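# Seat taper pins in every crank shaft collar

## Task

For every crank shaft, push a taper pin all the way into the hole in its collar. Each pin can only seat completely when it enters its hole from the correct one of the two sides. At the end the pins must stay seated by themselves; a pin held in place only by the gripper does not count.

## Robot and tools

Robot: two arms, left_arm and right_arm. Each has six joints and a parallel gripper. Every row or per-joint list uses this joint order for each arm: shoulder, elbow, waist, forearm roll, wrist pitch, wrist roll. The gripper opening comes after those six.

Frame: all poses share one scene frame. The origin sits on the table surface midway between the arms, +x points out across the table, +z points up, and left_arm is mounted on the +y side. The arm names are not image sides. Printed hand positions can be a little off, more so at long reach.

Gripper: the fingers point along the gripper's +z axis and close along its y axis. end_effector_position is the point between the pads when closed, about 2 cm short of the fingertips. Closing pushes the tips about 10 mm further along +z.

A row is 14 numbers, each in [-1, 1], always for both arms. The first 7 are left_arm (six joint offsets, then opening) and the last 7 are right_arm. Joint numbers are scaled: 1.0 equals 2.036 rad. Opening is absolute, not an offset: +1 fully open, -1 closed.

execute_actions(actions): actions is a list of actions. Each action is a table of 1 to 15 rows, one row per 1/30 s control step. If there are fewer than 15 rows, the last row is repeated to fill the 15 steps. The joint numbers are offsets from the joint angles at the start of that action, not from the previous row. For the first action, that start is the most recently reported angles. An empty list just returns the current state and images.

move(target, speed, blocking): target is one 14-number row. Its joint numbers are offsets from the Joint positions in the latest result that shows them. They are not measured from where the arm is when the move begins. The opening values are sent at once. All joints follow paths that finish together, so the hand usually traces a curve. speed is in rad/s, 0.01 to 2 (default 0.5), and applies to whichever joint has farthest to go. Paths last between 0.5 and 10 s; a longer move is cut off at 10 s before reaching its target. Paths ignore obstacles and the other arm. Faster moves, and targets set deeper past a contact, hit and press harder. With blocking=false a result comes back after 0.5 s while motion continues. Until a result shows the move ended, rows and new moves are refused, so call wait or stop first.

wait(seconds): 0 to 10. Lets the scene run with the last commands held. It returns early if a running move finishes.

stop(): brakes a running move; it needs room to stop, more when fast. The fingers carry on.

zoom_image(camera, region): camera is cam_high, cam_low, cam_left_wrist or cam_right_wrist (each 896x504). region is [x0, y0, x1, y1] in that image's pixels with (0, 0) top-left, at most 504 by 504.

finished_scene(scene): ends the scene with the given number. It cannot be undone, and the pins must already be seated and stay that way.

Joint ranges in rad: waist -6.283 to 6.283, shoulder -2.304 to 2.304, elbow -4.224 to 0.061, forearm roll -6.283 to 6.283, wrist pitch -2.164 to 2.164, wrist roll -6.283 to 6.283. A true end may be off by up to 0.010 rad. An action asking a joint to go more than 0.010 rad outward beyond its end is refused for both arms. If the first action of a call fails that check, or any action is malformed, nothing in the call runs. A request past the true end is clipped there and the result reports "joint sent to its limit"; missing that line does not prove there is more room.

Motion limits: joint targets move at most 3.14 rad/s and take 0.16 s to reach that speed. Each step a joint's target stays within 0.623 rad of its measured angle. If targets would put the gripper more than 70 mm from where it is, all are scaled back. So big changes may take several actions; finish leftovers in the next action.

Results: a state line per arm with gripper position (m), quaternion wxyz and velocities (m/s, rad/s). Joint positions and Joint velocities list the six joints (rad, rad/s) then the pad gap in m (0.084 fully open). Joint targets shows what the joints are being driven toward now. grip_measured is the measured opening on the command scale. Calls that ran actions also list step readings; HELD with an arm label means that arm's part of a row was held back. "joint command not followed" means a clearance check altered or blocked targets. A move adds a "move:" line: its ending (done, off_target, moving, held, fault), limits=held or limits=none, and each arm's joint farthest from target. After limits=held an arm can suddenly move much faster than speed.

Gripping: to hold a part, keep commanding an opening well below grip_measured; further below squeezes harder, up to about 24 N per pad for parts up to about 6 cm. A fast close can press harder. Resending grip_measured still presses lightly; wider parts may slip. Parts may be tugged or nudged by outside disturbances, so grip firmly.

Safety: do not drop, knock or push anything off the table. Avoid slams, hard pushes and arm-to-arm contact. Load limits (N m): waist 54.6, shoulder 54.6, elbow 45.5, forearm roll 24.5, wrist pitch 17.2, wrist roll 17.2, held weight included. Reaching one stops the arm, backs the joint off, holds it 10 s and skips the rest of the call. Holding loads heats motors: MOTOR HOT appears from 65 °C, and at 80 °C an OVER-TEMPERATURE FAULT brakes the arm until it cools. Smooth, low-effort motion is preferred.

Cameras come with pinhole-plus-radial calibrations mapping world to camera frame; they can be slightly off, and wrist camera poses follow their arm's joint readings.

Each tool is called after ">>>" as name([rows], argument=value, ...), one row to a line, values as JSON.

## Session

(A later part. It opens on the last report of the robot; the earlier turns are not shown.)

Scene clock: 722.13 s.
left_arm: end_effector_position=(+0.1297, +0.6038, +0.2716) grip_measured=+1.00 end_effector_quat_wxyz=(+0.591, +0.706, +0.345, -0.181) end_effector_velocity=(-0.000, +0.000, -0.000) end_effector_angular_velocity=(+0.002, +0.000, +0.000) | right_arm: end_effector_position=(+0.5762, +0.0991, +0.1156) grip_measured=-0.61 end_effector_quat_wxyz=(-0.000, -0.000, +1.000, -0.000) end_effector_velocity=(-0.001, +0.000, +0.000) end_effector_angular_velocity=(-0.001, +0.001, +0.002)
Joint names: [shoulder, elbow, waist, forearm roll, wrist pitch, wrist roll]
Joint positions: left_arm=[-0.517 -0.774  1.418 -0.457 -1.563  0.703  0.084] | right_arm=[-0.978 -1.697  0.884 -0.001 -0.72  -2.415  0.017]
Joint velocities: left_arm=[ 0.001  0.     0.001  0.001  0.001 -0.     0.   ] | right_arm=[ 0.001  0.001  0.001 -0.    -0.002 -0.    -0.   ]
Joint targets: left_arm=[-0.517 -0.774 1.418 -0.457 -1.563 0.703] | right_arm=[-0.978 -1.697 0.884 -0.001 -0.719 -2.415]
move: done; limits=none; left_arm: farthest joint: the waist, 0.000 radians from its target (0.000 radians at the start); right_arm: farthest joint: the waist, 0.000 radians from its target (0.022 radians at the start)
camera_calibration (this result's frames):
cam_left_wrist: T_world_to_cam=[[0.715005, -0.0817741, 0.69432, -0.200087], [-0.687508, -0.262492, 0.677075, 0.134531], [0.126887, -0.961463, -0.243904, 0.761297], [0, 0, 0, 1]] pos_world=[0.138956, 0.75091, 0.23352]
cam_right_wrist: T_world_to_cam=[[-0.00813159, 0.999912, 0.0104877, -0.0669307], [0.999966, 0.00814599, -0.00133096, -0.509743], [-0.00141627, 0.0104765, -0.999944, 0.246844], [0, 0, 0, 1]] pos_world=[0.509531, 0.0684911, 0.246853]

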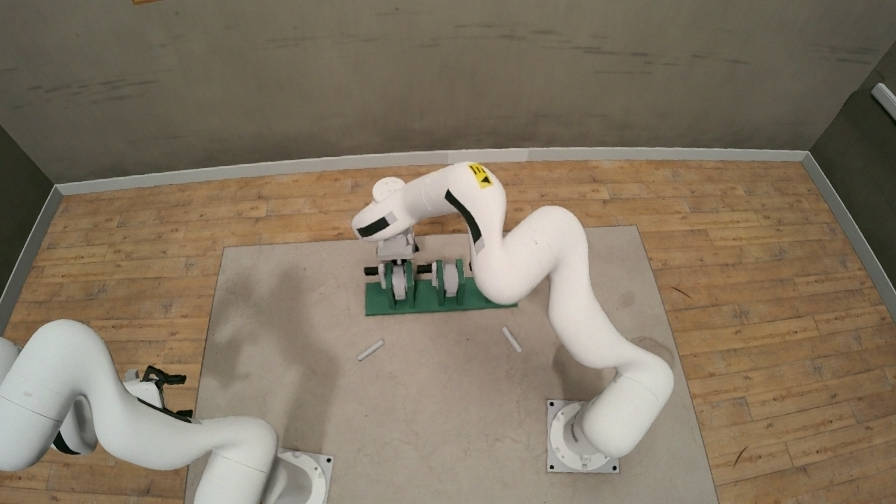

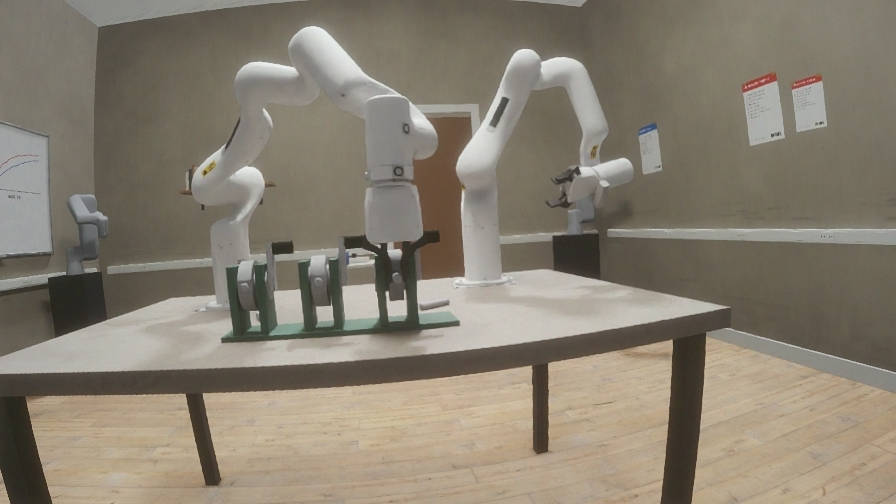

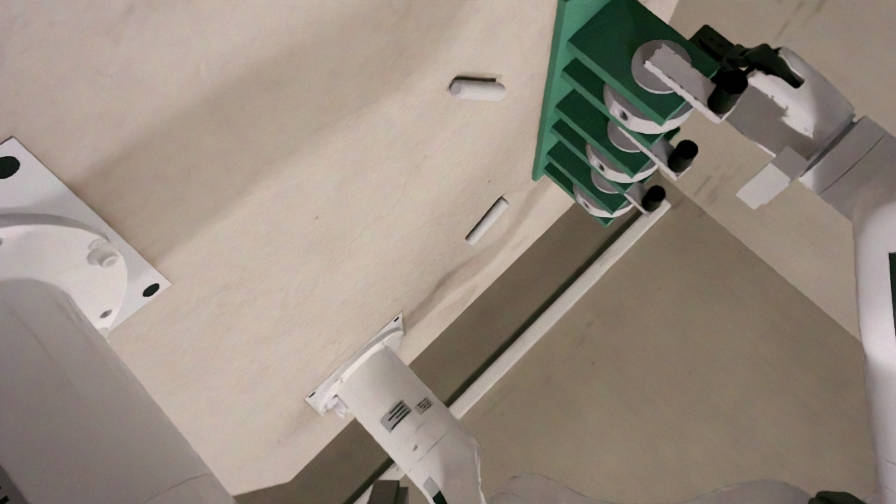

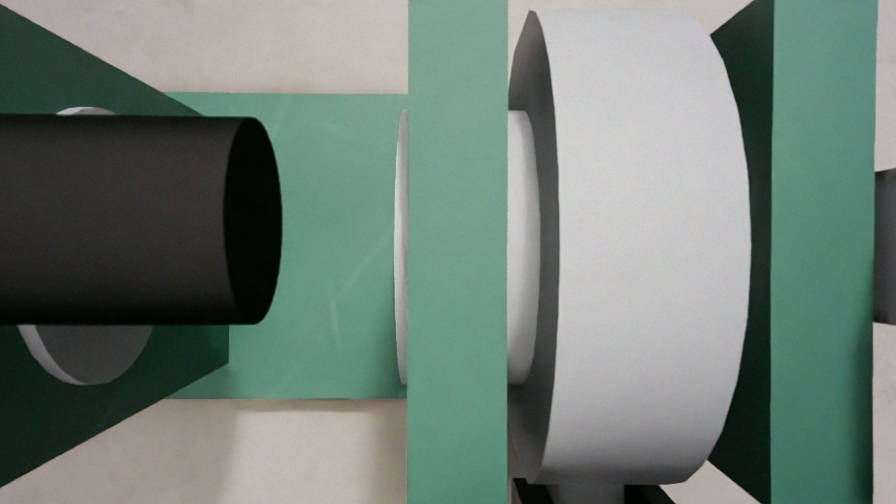

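>>> execute_actions([
  [[0,0,0,0,0,0,1,0,0,0,0,0,0,-0.3]],
])

>>> move(target=[0,0,0,0,0,0,1,-0.0334,-0.0611,-0.0149,0,-0.0277,-0.0149,-0.3], speed=0.15)

>>> execute_actions([
  [[0,0,0,0,0,0,1,0,0,0,0,0,0,-1]],
  [[0,0,0,0,0,0,1,0,0,0,0,0,0,-1]],
])

>>> move(target=[0,0,0,0,0,0,1,0.042,0.0763,0.0189,0,0.0346,0.0189,-1], speed=0.05)

>>> move(target=[0,0,0,0,0,0,1,-0.05,-0.092,-0.022,0,-0.042,-0.022,-1], speed=0.2)

Scene clock: 736.87 s.
left_arm: end_effector_position=(+0.1297, +0.6038, +0.2716) grip_measured=+1.00 end_effector_quat_wxyz=(+0.591, +0.706, +0.345, -0.181) end_effector_velocity=(-0.000, +0.000, +0.000) end_effector_angular_velocity=(-0.000, +0.000, +0.000) | right_arm: end_effector_position=(+0.5762, +0.0993, +0.1157) grip_measured=-0.32 end_effector_quat_wxyz=(+0.000, -0.000, +1.000, -0.000) end_effector_velocity=(+0.000, -0.001, +0.001) end_effector_angular_velocity=(-0.000, +0.000, -0.000)
Joint names: [shoulder, elbow, waist, forearm roll, wrist pitch, wrist roll]
Joint positions: left_arm=[-0.517 -0.774  1.418 -0.457 -1.563  0.703  0.084] | right_arm=[-0.978 -1.697  0.884 -0.    -0.719 -2.414  0.03 ]
Joint velocities: left_arm=[-0.     0.     0.001  0.    -0.    -0.     0.   ] | right_arm=[ 0.001  0.001 -0.001 -0.001 -0.001 -0.    -0.   ]
Joint targets: left_arm=[-0.517 -0.774 1.418 -0.457 -1.563 0.703] | right_arm=[-0.978 -1.697 0.884 -0.001 -0.720 -2.415]
Step readings (joint positions):
0: left_arm=[-0.517 -0.774 1.418 -0.457 -1.563 0.703] | right_arm=[-0.978 -1.697 0.884 -0.001 -0.719 -2.415]
1: left_arm=[-0.517 -0.774 1.418 -0.457 -1.563 0.703] | right_arm=[-0.978 -1.697 0.884 -0.001 -0.719 -2.415]
2: left_arm=[-0.517 -0.774 1.418 -0.457 -1.563 0.703] | right_arm=[-0.978 -1.698 0.884 -0.000 -0.719 -2.414]
4: left_arm=[-0.517 -0.774 1.418 -0.457 -1.563 0.703] | right_arm=[-0.978 -1.698 0.885 0.001 -0.718 -2.414]
8: left_arm=[-0.517 -0.774 1.418 -0.457 -1.563 0.703] | right_arm=[-0.978 -1.698 0.885 0.000 -0.719 -2.414]
15: Joint positions above
camera_calibration (this result's frames):
cam_left_wrist: T_world_to_cam=[[0.715005, -0.081774, 0.69432, -0.200087], [-0.687508, -0.262492, 0.677075, 0.134531], [0.126886, -0.961463, -0.243904, 0.761297], [0, 0, 0, 1]] pos_world=[0.138956, 0.75091, 0.23352]
cam_right_wrist: T_world_to_cam=[[-0.008147, 0.999909, 0.0107654, -0.0671172], [0.999966, 0.00815975, -0.00114081, -0.50976], [-0.00122855, 0.0107557, -0.999941, 0.246781], [0, 0, 0, 1]] pos_world=[0.509499, 0.0686163, 0.246907]

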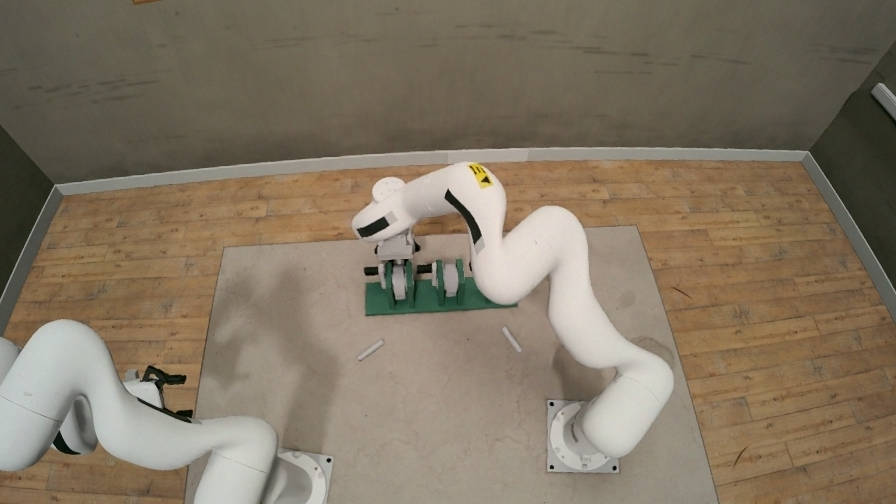

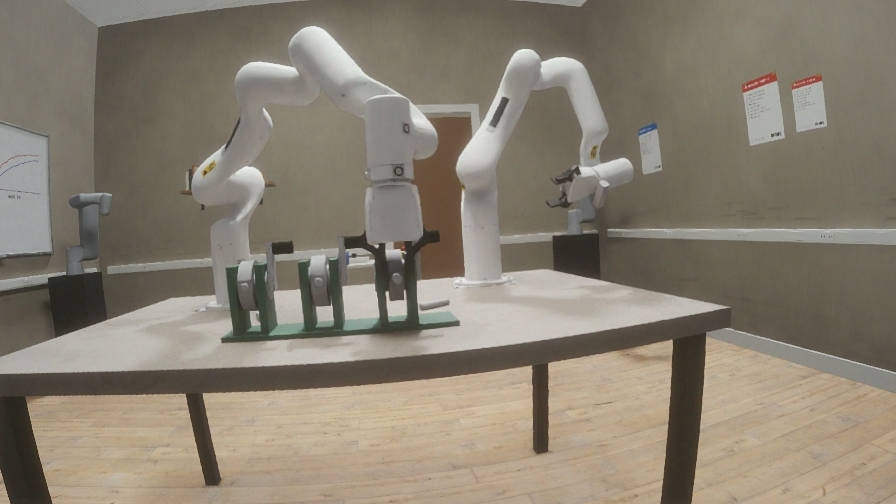

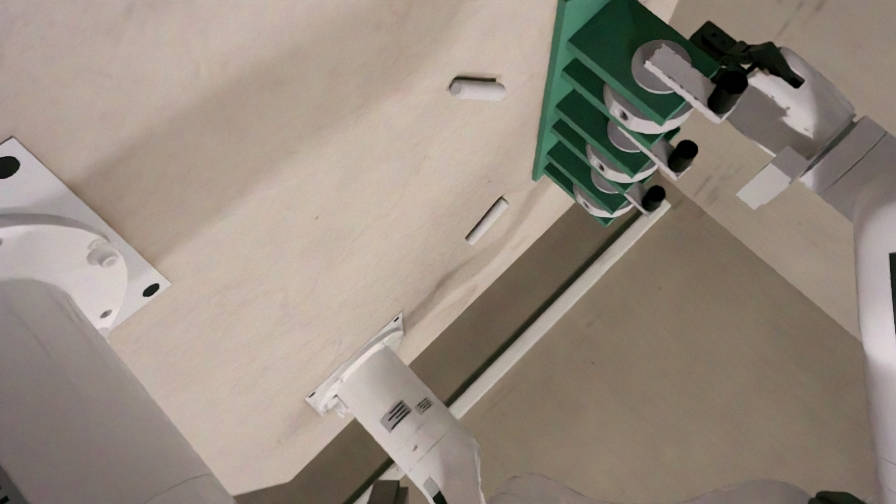

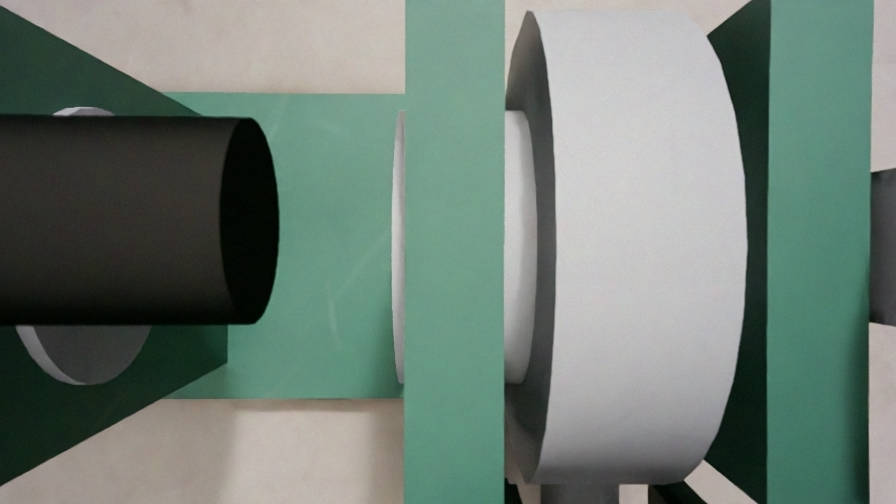

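Scene clock: 738.03 s.
left_arm: end_effector_position=(+0.1297, +0.6038, +0.2716) grip_measured=+1.00 end_effector_quat_wxyz=(+0.591, +0.706, +0.345, -0.181) end_effector_velocity=(-0.000, -0.000, +0.001) end_effector_angular_velocity=(-0.002, -0.000, -0.000) | right_arm: end_effector_position=(+0.6102, +0.0995, +0.1158) grip_measured=-0.32 end_effector_quat_wxyz=(+0.000, -0.000, +1.000, -0.000) end_effector_velocity=(+0.001, -0.000, +0.001) end_effector_angular_velocity=(+0.002, -0.002, -0.001)
Joint names: [shoulder, elbow, waist, forearm roll, wrist pitch, wrist roll]
Joint positions: left_arm=[-0.517 -0.774  1.418 -0.457 -1.563  0.703  0.084] | right_arm=[-1.046 -1.822  0.854 -0.    -0.776 -2.445  0.03 ]
Joint velocities: left_arm=[ 0.     0.     0.     0.    -0.002 -0.     0.   ] | right_arm=[ 0.002  0.    -0.001 -0.     0.002  0.    -0.   ]
Joint targets: left_arm=[-0.517 -0.774 1.418 -0.457 -1.563 0.703] | right_arm=[-1.046 -1.822 0.854 -0.000 -0.776 -2.445]
move: done; limits=none; left_arm: farthest joint: the waist, 0.000 radians from its target (0.000 radians at the start); right_arm: farthest joint: the waist, 0.000 radians from its target (0.030 radians at the start)
camera_calibration (this result's frames):
cam_left_wrist: T_world_to_cam=[[0.715005, -0.0817739, 0.69432, -0.200087], [-0.687508, -0.262492, 0.677075, 0.134531], [0.126887, -0.961463, -0.243903, 0.761297], [0, 0, 0, 1]] pos_world=[0.138956, 0.75091, 0.23352]
cam_right_wrist: T_world_to_cam=[[-0.00820381, 0.999909, 0.0107539, -0.0670292], [0.999966, 0.0082165, -0.00113574, -0.543794], [-0.001224, 0.0107442, -0.999942, 0.246903], [0, 0, 0, 1]] pos_world=[0.543528, 0.0688384, 0.246992]

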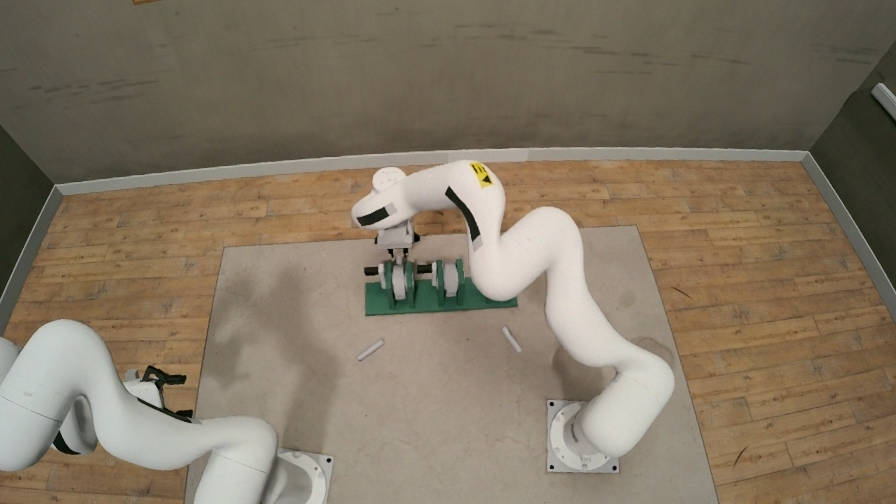

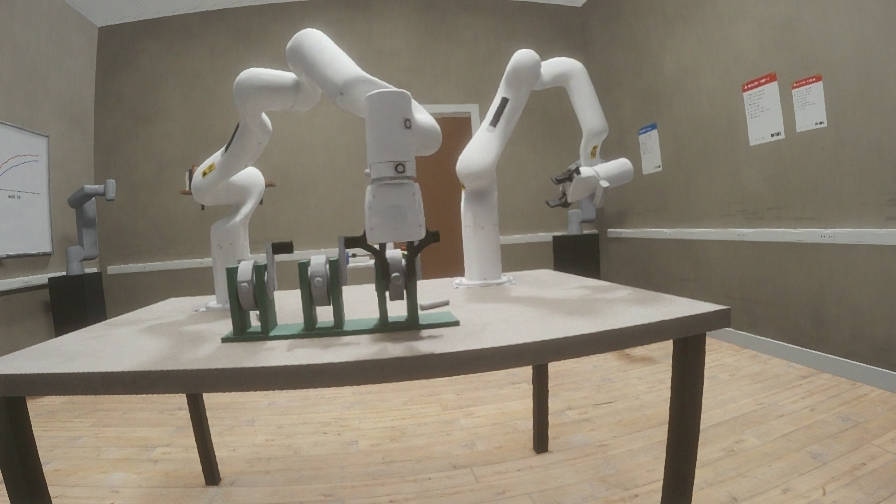

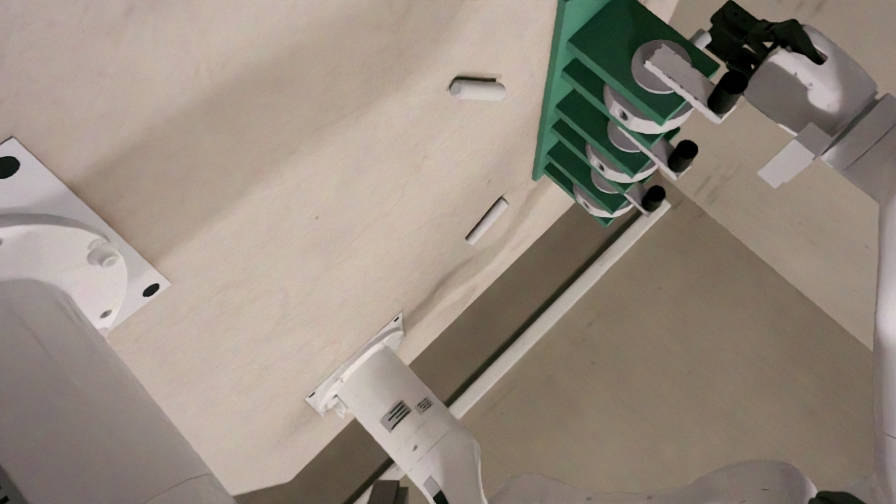

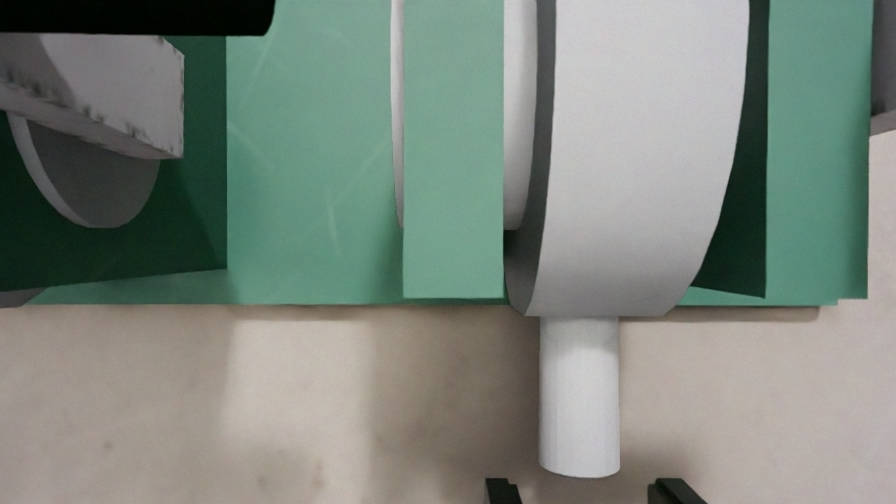

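Scene clock: 739.03 s.
left_arm: end_effector_position=(+0.1297, +0.6038, +0.2716) grip_measured=+1.00 end_effector_quat_wxyz=(+0.591, +0.706, +0.345, -0.181) end_effector_velocity=(-0.000, +0.000, +0.000) end_effector_angular_velocity=(-0.001, -0.000, +0.000) | right_arm: end_effector_position=(+0.6102, +0.0995, +0.1158) grip_measured=-1.00 end_effector_quat_wxyz=(+0.000, -0.000, +1.000, -0.000) end_effector_velocity=(-0.001, -0.000, +0.000) end_effector_angular_velocity=(-0.001, +0.001, -0.000)
Joint names: [shoulder, elbow, waist, forearm roll, wrist pitch, wrist roll]
Joint positions: left_arm=[-0.517 -0.774  1.418 -0.457 -1.563  0.703  0.084] | right_arm=[-1.046 -1.822  0.854 -0.    -0.776 -2.445  0.   ]
Joint velocities: left_arm=[ 0.     0.     0.001  0.    -0.001  0.     0.   ] | right_arm=[ 0.001  0.001  0.     0.    -0.001  0.001  0.   ]
Joint targets: left_arm=[-0.517 -0.774 1.418 -0.457 -1.563 0.703] | right_arm=[-1.046 -1.822 0.854 -0.000 -0.776 -2.445]
Step readings (joint positions; steps 1 to 15: 1st action; 16 to 30: 2nd action):
0: left_arm=[-0.517 -0.774 1.418 -0.457 -1.563 0.703] | right_arm=[-1.046 -1.822 0.854 -0.000 -0.776 -2.445]
1: left_arm=[-0.517 -0.774 1.418 -0.457 -1.563 0.703] | right_arm=[-1.046 -1.822 0.854 -0.000 -0.776 -2.445]
2: left_arm=[-0.517 -0.774 1.418 -0.457 -1.563 0.703] | right_arm=[-1.046 -1.822 0.854 -0.000 -0.776 -2.445]
4: left_arm=[-0.517 -0.774 1.418 -0.457 -1.563 0.703] | right_arm=[-1.046 -1.822 0.854 -0.000 -0.776 -2.445]
8: left_arm=[-0.517 -0.774 1.418 -0.457 -1.563 0.703] | right_arm=[-1.046 -1.822 0.854 -0.000 -0.776 -2.445]
15: left_arm=[-0.517 -0.774 1.418 -0.457 -1.563 0.703] | right_arm=[-1.046 -1.822 0.854 -0.000 -0.776 -2.445]
16: left_arm=[-0.517 -0.774 1.418 -0.457 -1.563 0.703] | right_arm=[-1.046 -1.822 0.854 -0.000 -0.776 -2.445]
17: left_arm=[-0.517 -0.774 1.418 -0.457 -1.563 0.703] | right_arm=[-1.046 -1.822 0.854 -0.000 -0.776 -2.445]
19: left_arm=[-0.517 -0.774 1.418 -0.457 -1.563 0.703] | right_arm=[-1.046 -1.822 0.854 -0.000 -0.776 -2.445]
23: left_arm=[-0.517 -0.774 1.418 -0.457 -1.563 0.703] | right_arm=[-1.046 -1.822 0.854 -0.000 -0.776 -2.445]
30: Joint positions above
camera_calibration (this result's frames):
cam_left_wrist: T_world_to_cam=[[0.715005, -0.0817738, 0.69432, -0.200087], [-0.687508, -0.262492, 0.677075, 0.134531], [0.126887, -0.961463, -0.243903, 0.761297], [0, 0, 0, 1]] pos_world=[0.138956, 0.75091, 0.23352]
cam_right_wrist: T_world_to_cam=[[-0.00820559, 0.999909, 0.0107536, -0.0670288], [0.999966, 0.00821828, -0.00113608, -0.543793], [-0.00122435, 0.0107439, -0.999942, 0.246904], [0, 0, 0, 1]] pos_world=[0.543526, 0.0688389, 0.246993]

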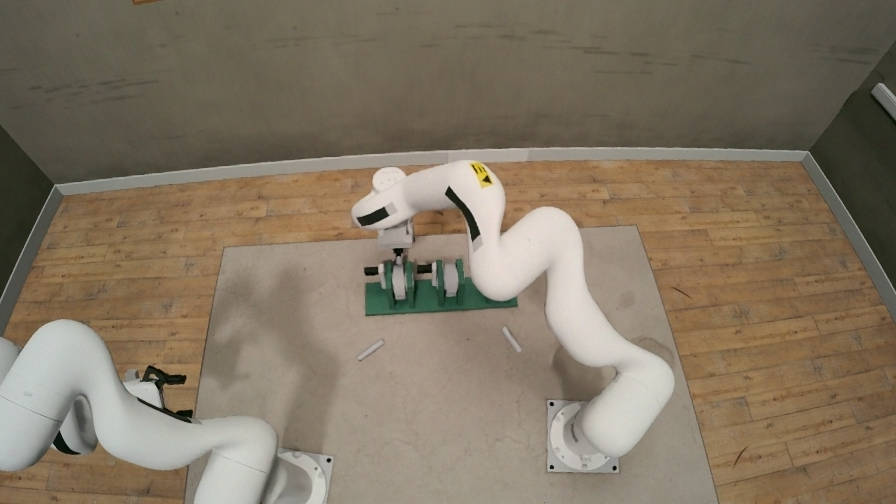

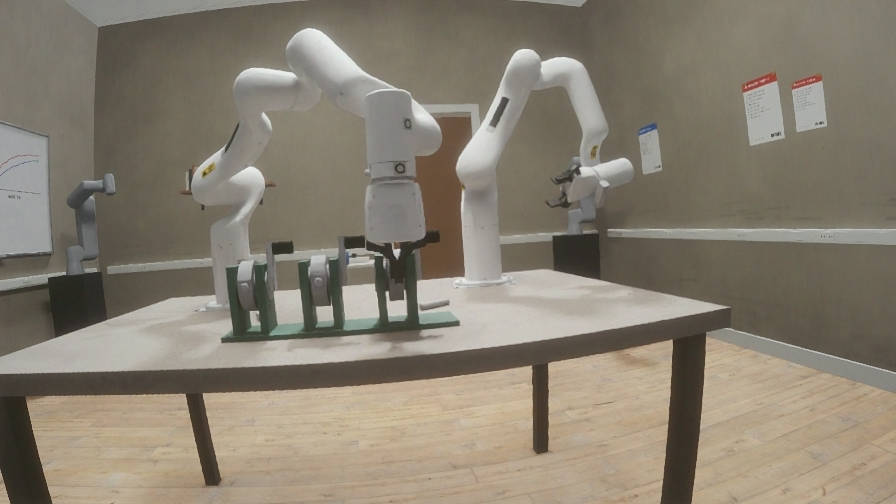

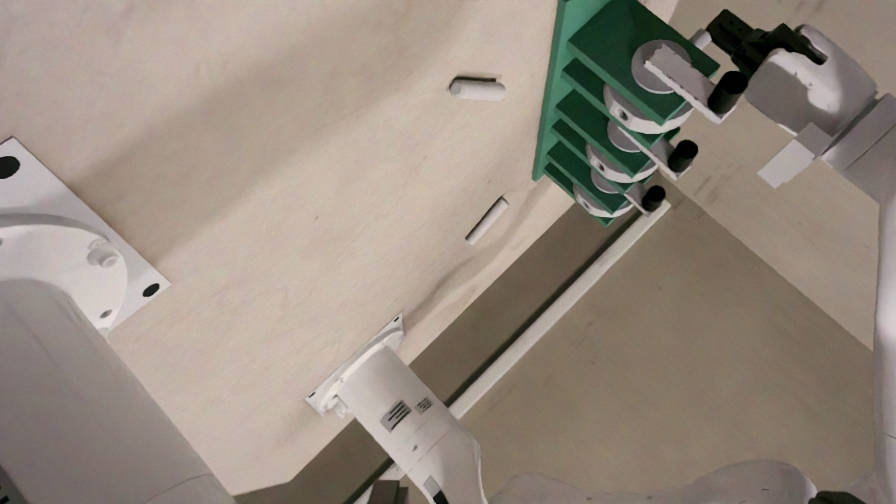

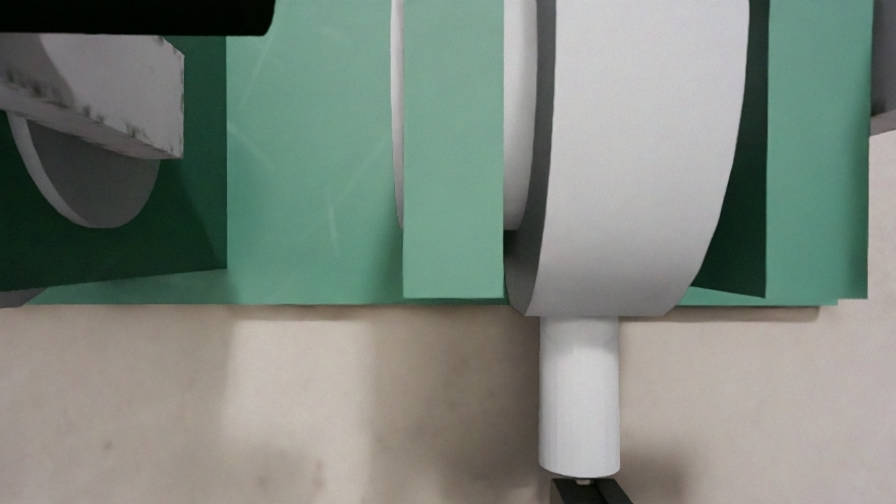

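Scene clock: 742.47 s.
left_arm: end_effector_position=(+0.1297, +0.6038, +0.2716) grip_measured=+1.00 end_effector_quat_wxyz=(+0.591, +0.706, +0.345, -0.181) end_effector_velocity=(-0.000, -0.000, +0.000) end_effector_angular_velocity=(-0.004, +0.000, -0.001) | right_arm: end_effector_position=(+0.5718, +0.0994, +0.1172) grip_measured=-1.00 end_effector_quat_wxyz=(+0.006, +0.000, +1.000, +0.004) end_effector_velocity=(+0.001, -0.001, -0.002) end_effector_angular_velocity=(+0.000, -0.000, -0.002)
Joint names: [shoulder, elbow, waist, forearm roll, wrist pitch, wrist roll]
Joint positions: left_arm=[-0.517 -0.774  1.418 -0.457 -1.563  0.703  0.084] | right_arm=[-0.96  -1.668  0.889 -0.003 -0.695 -2.406  0.   ]
Joint velocities: left_arm=[-0.002 -0.     0.     0.001 -0.002  0.     0.   ] | right_arm=[-0.003 -0.001 -0.001  0.     0.003  0.     0.   ]
Joint targets: left_arm=[-0.517 -0.774 1.418 -0.457 -1.563 0.703] | right_arm=[-0.961 -1.666 0.892 -0.000 -0.705 -2.406]
move: done; limits=none; left_arm: farthest joint: the waist, 0.000 radians from its target (0.000 radians at the start); right_arm: farthest joint: the wrist pitch, 0.010 radians from its target (0.070 radians at the start)
camera_calibration (this result's frames):
cam_left_wrist: T_world_to_cam=[[0.715005, -0.0817739, 0.69432, -0.200087], [-0.687508, -0.262492, 0.677075, 0.134531], [0.126887, -0.961463, -0.243903, 0.761297], [0, 0, 0, 1]] pos_world=[0.138956, 0.75091, 0.23352]
cam_right_wrist: T_world_to_cam=[[-0.00684871, 0.999808, 0.0183329, -0.0688867], [0.99993, 0.00666958, 0.00981446, -0.506489], [0.0096903, 0.0183988, -0.999784, 0.241294], [0, 0, 0, 1]] pos_world=[0.503643, 0.067812, 0.247475]

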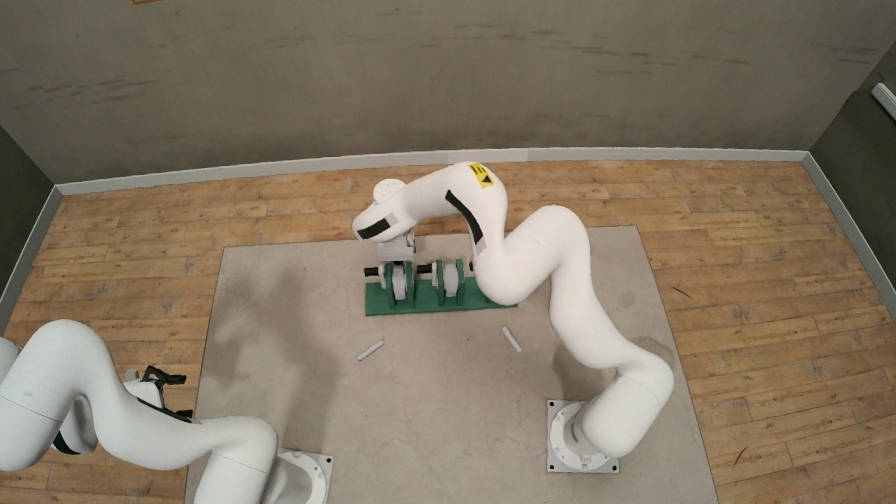

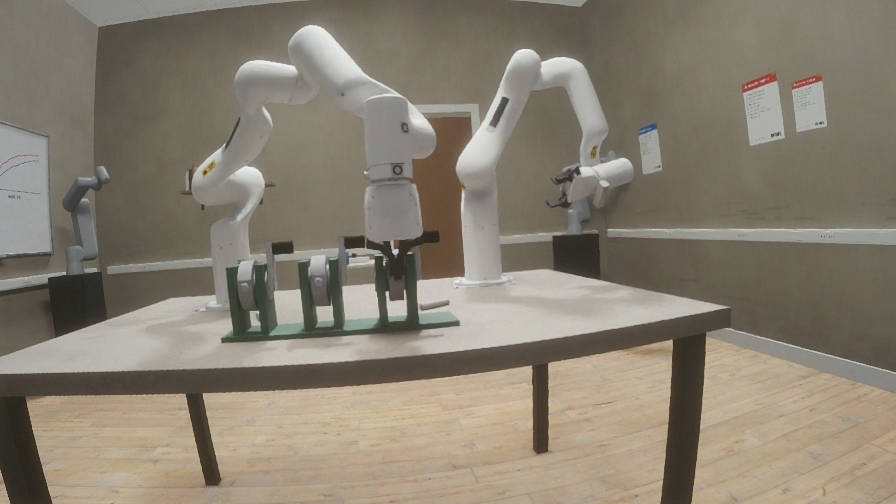

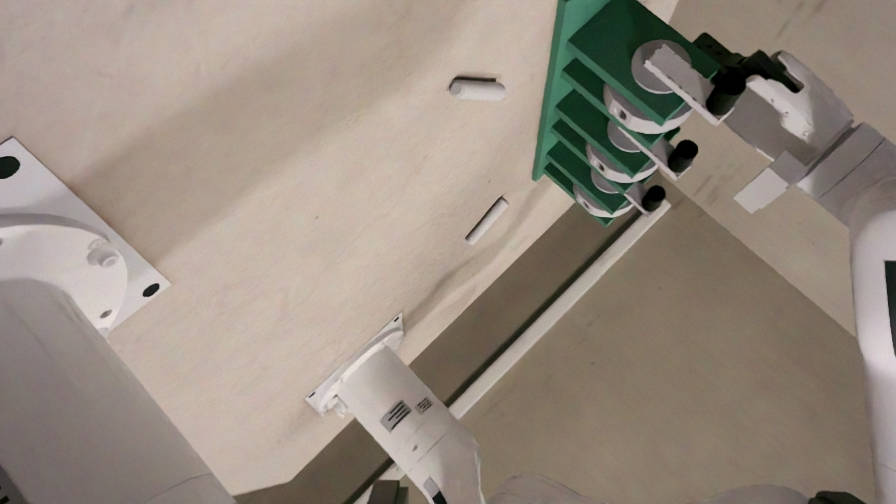

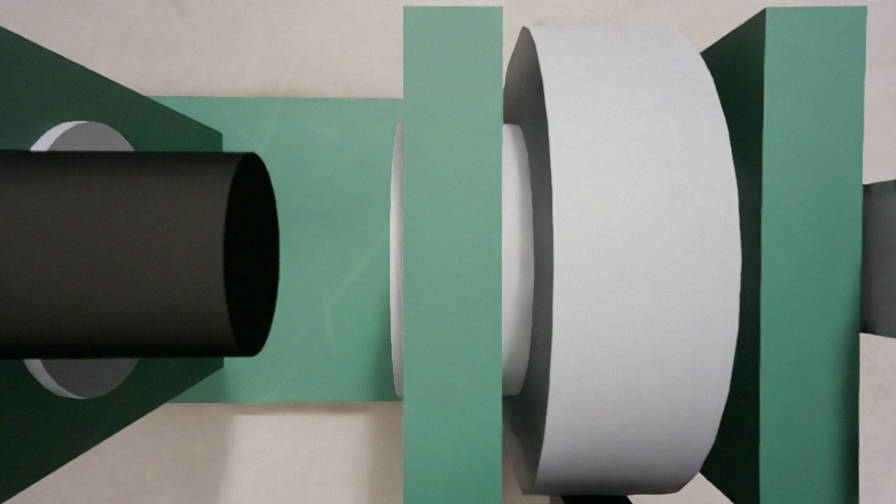

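Scene clock: 743.77 s.
left_arm: end_effector_position=(+0.1297, +0.6038, +0.2716) grip_measured=+1.00 end_effector_quat_wxyz=(+0.591, +0.706, +0.345, -0.181) end_effector_velocity=(-0.000, -0.000, -0.000) end_effector_angular_velocity=(-0.001, +0.000, +0.001) | right_arm: end_effector_position=(+0.6227, +0.0999, +0.1179) grip_measured=-1.00 end_effector_quat_wxyz=(+0.006, +0.000, +1.000, +0.003) end_effector_velocity=(+0.000, -0.000, -0.000) end_effector_angular_velocity=(-0.000, -0.000, -0.000)
Joint names: [shoulder, elbow, waist, forearm roll, wrist pitch, wrist roll]
Joint positions: left_arm=[-0.517 -0.774  1.418 -0.457 -1.563  0.703  0.084] | right_arm=[-1.062 -1.856  0.844 -0.003 -0.781 -2.451  0.   ]
Joint velocities: left_arm=[-0.001  0.     0.001  0.    -0.    -0.     0.   ] | right_arm=[-0. -0. -0. -0.  0.  0.  0.]
Joint targets: left_arm=[-0.517 -0.774 1.418 -0.457 -1.563 0.703] | right_arm=[-1.062 -1.856 0.844 -0.003 -0.781 -2.451]
move: done; limits=none; left_arm: farthest joint: the waist, 0.000 radians from its target (0.000 radians at the start); right_arm: farthest joint: the waist, 0.000 radians from its target (0.044 radians at the start)
camera_calibration (this result's frames):
cam_left_wrist: T_world_to_cam=[[0.715005, -0.081774, 0.69432, -0.200087], [-0.687508, -0.262492, 0.677075, 0.134531], [0.126887, -0.961463, -0.243904, 0.761297], [0, 0, 0, 1]] pos_world=[0.138956, 0.75091, 0.23352]
cam_right_wrist: T_world_to_cam=[[-0.00677473, 0.999821, 0.0176921, -0.0690001], [0.999926, 0.00659414, 0.0102456, -0.557397], [0.0101271, 0.0177602, -0.999791, 0.241228], [0, 0, 0, 1]] pos_world=[0.554445, 0.0683791, 0.248109]

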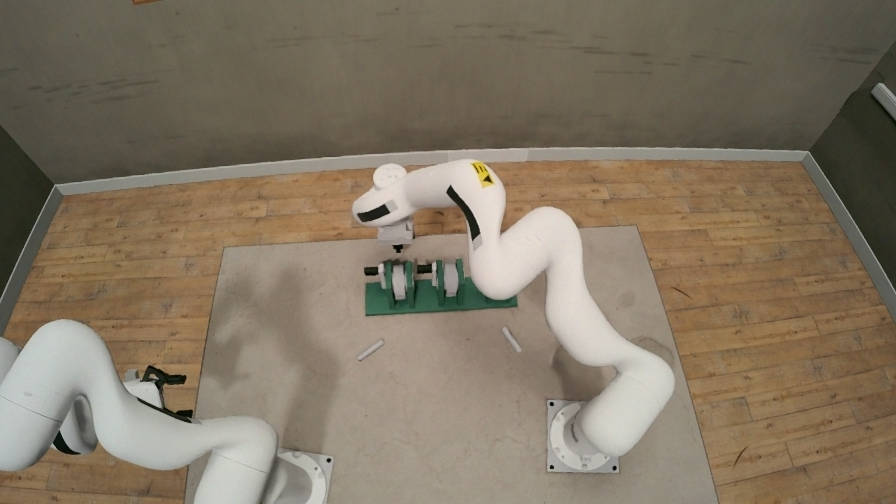

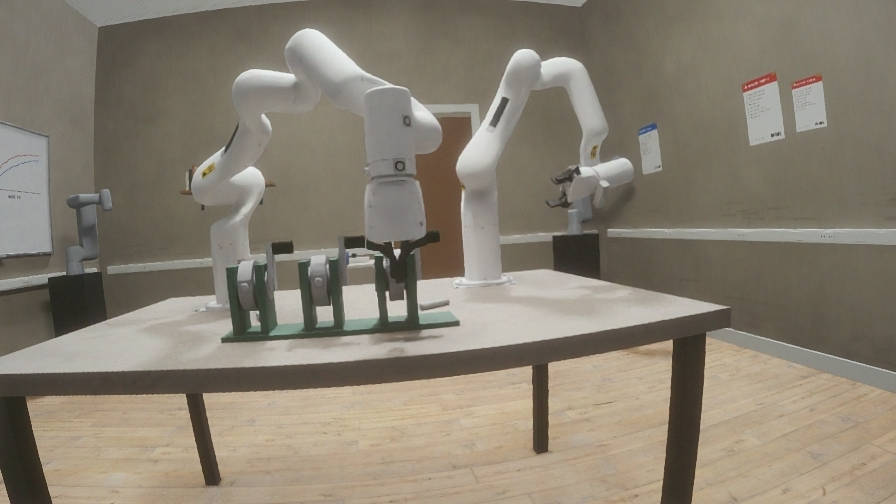

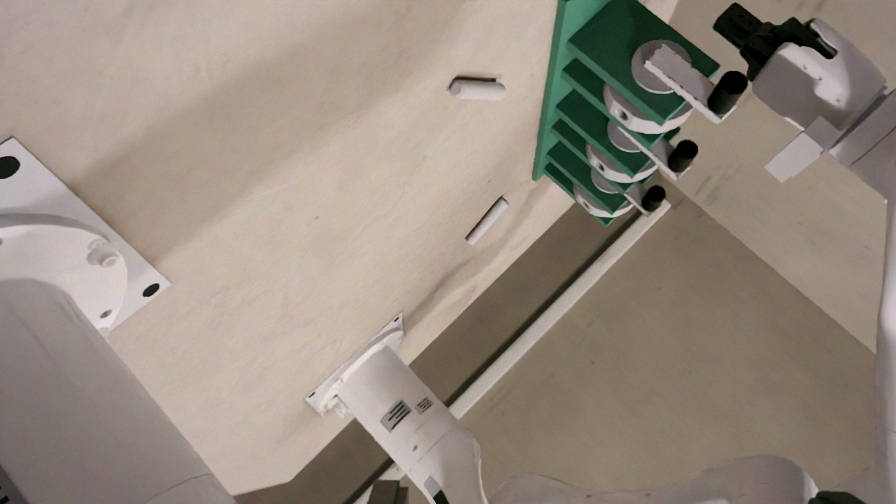

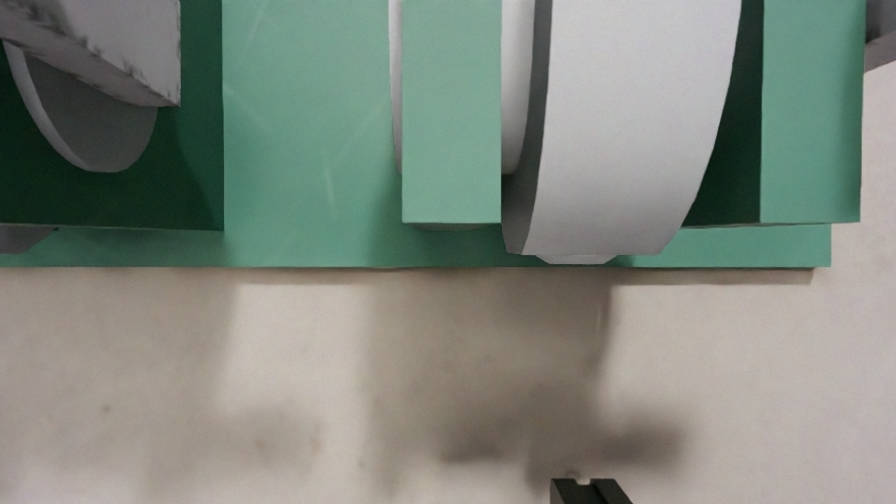

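>>> finished_scene(scene=1)

The scene is finished: the task was done.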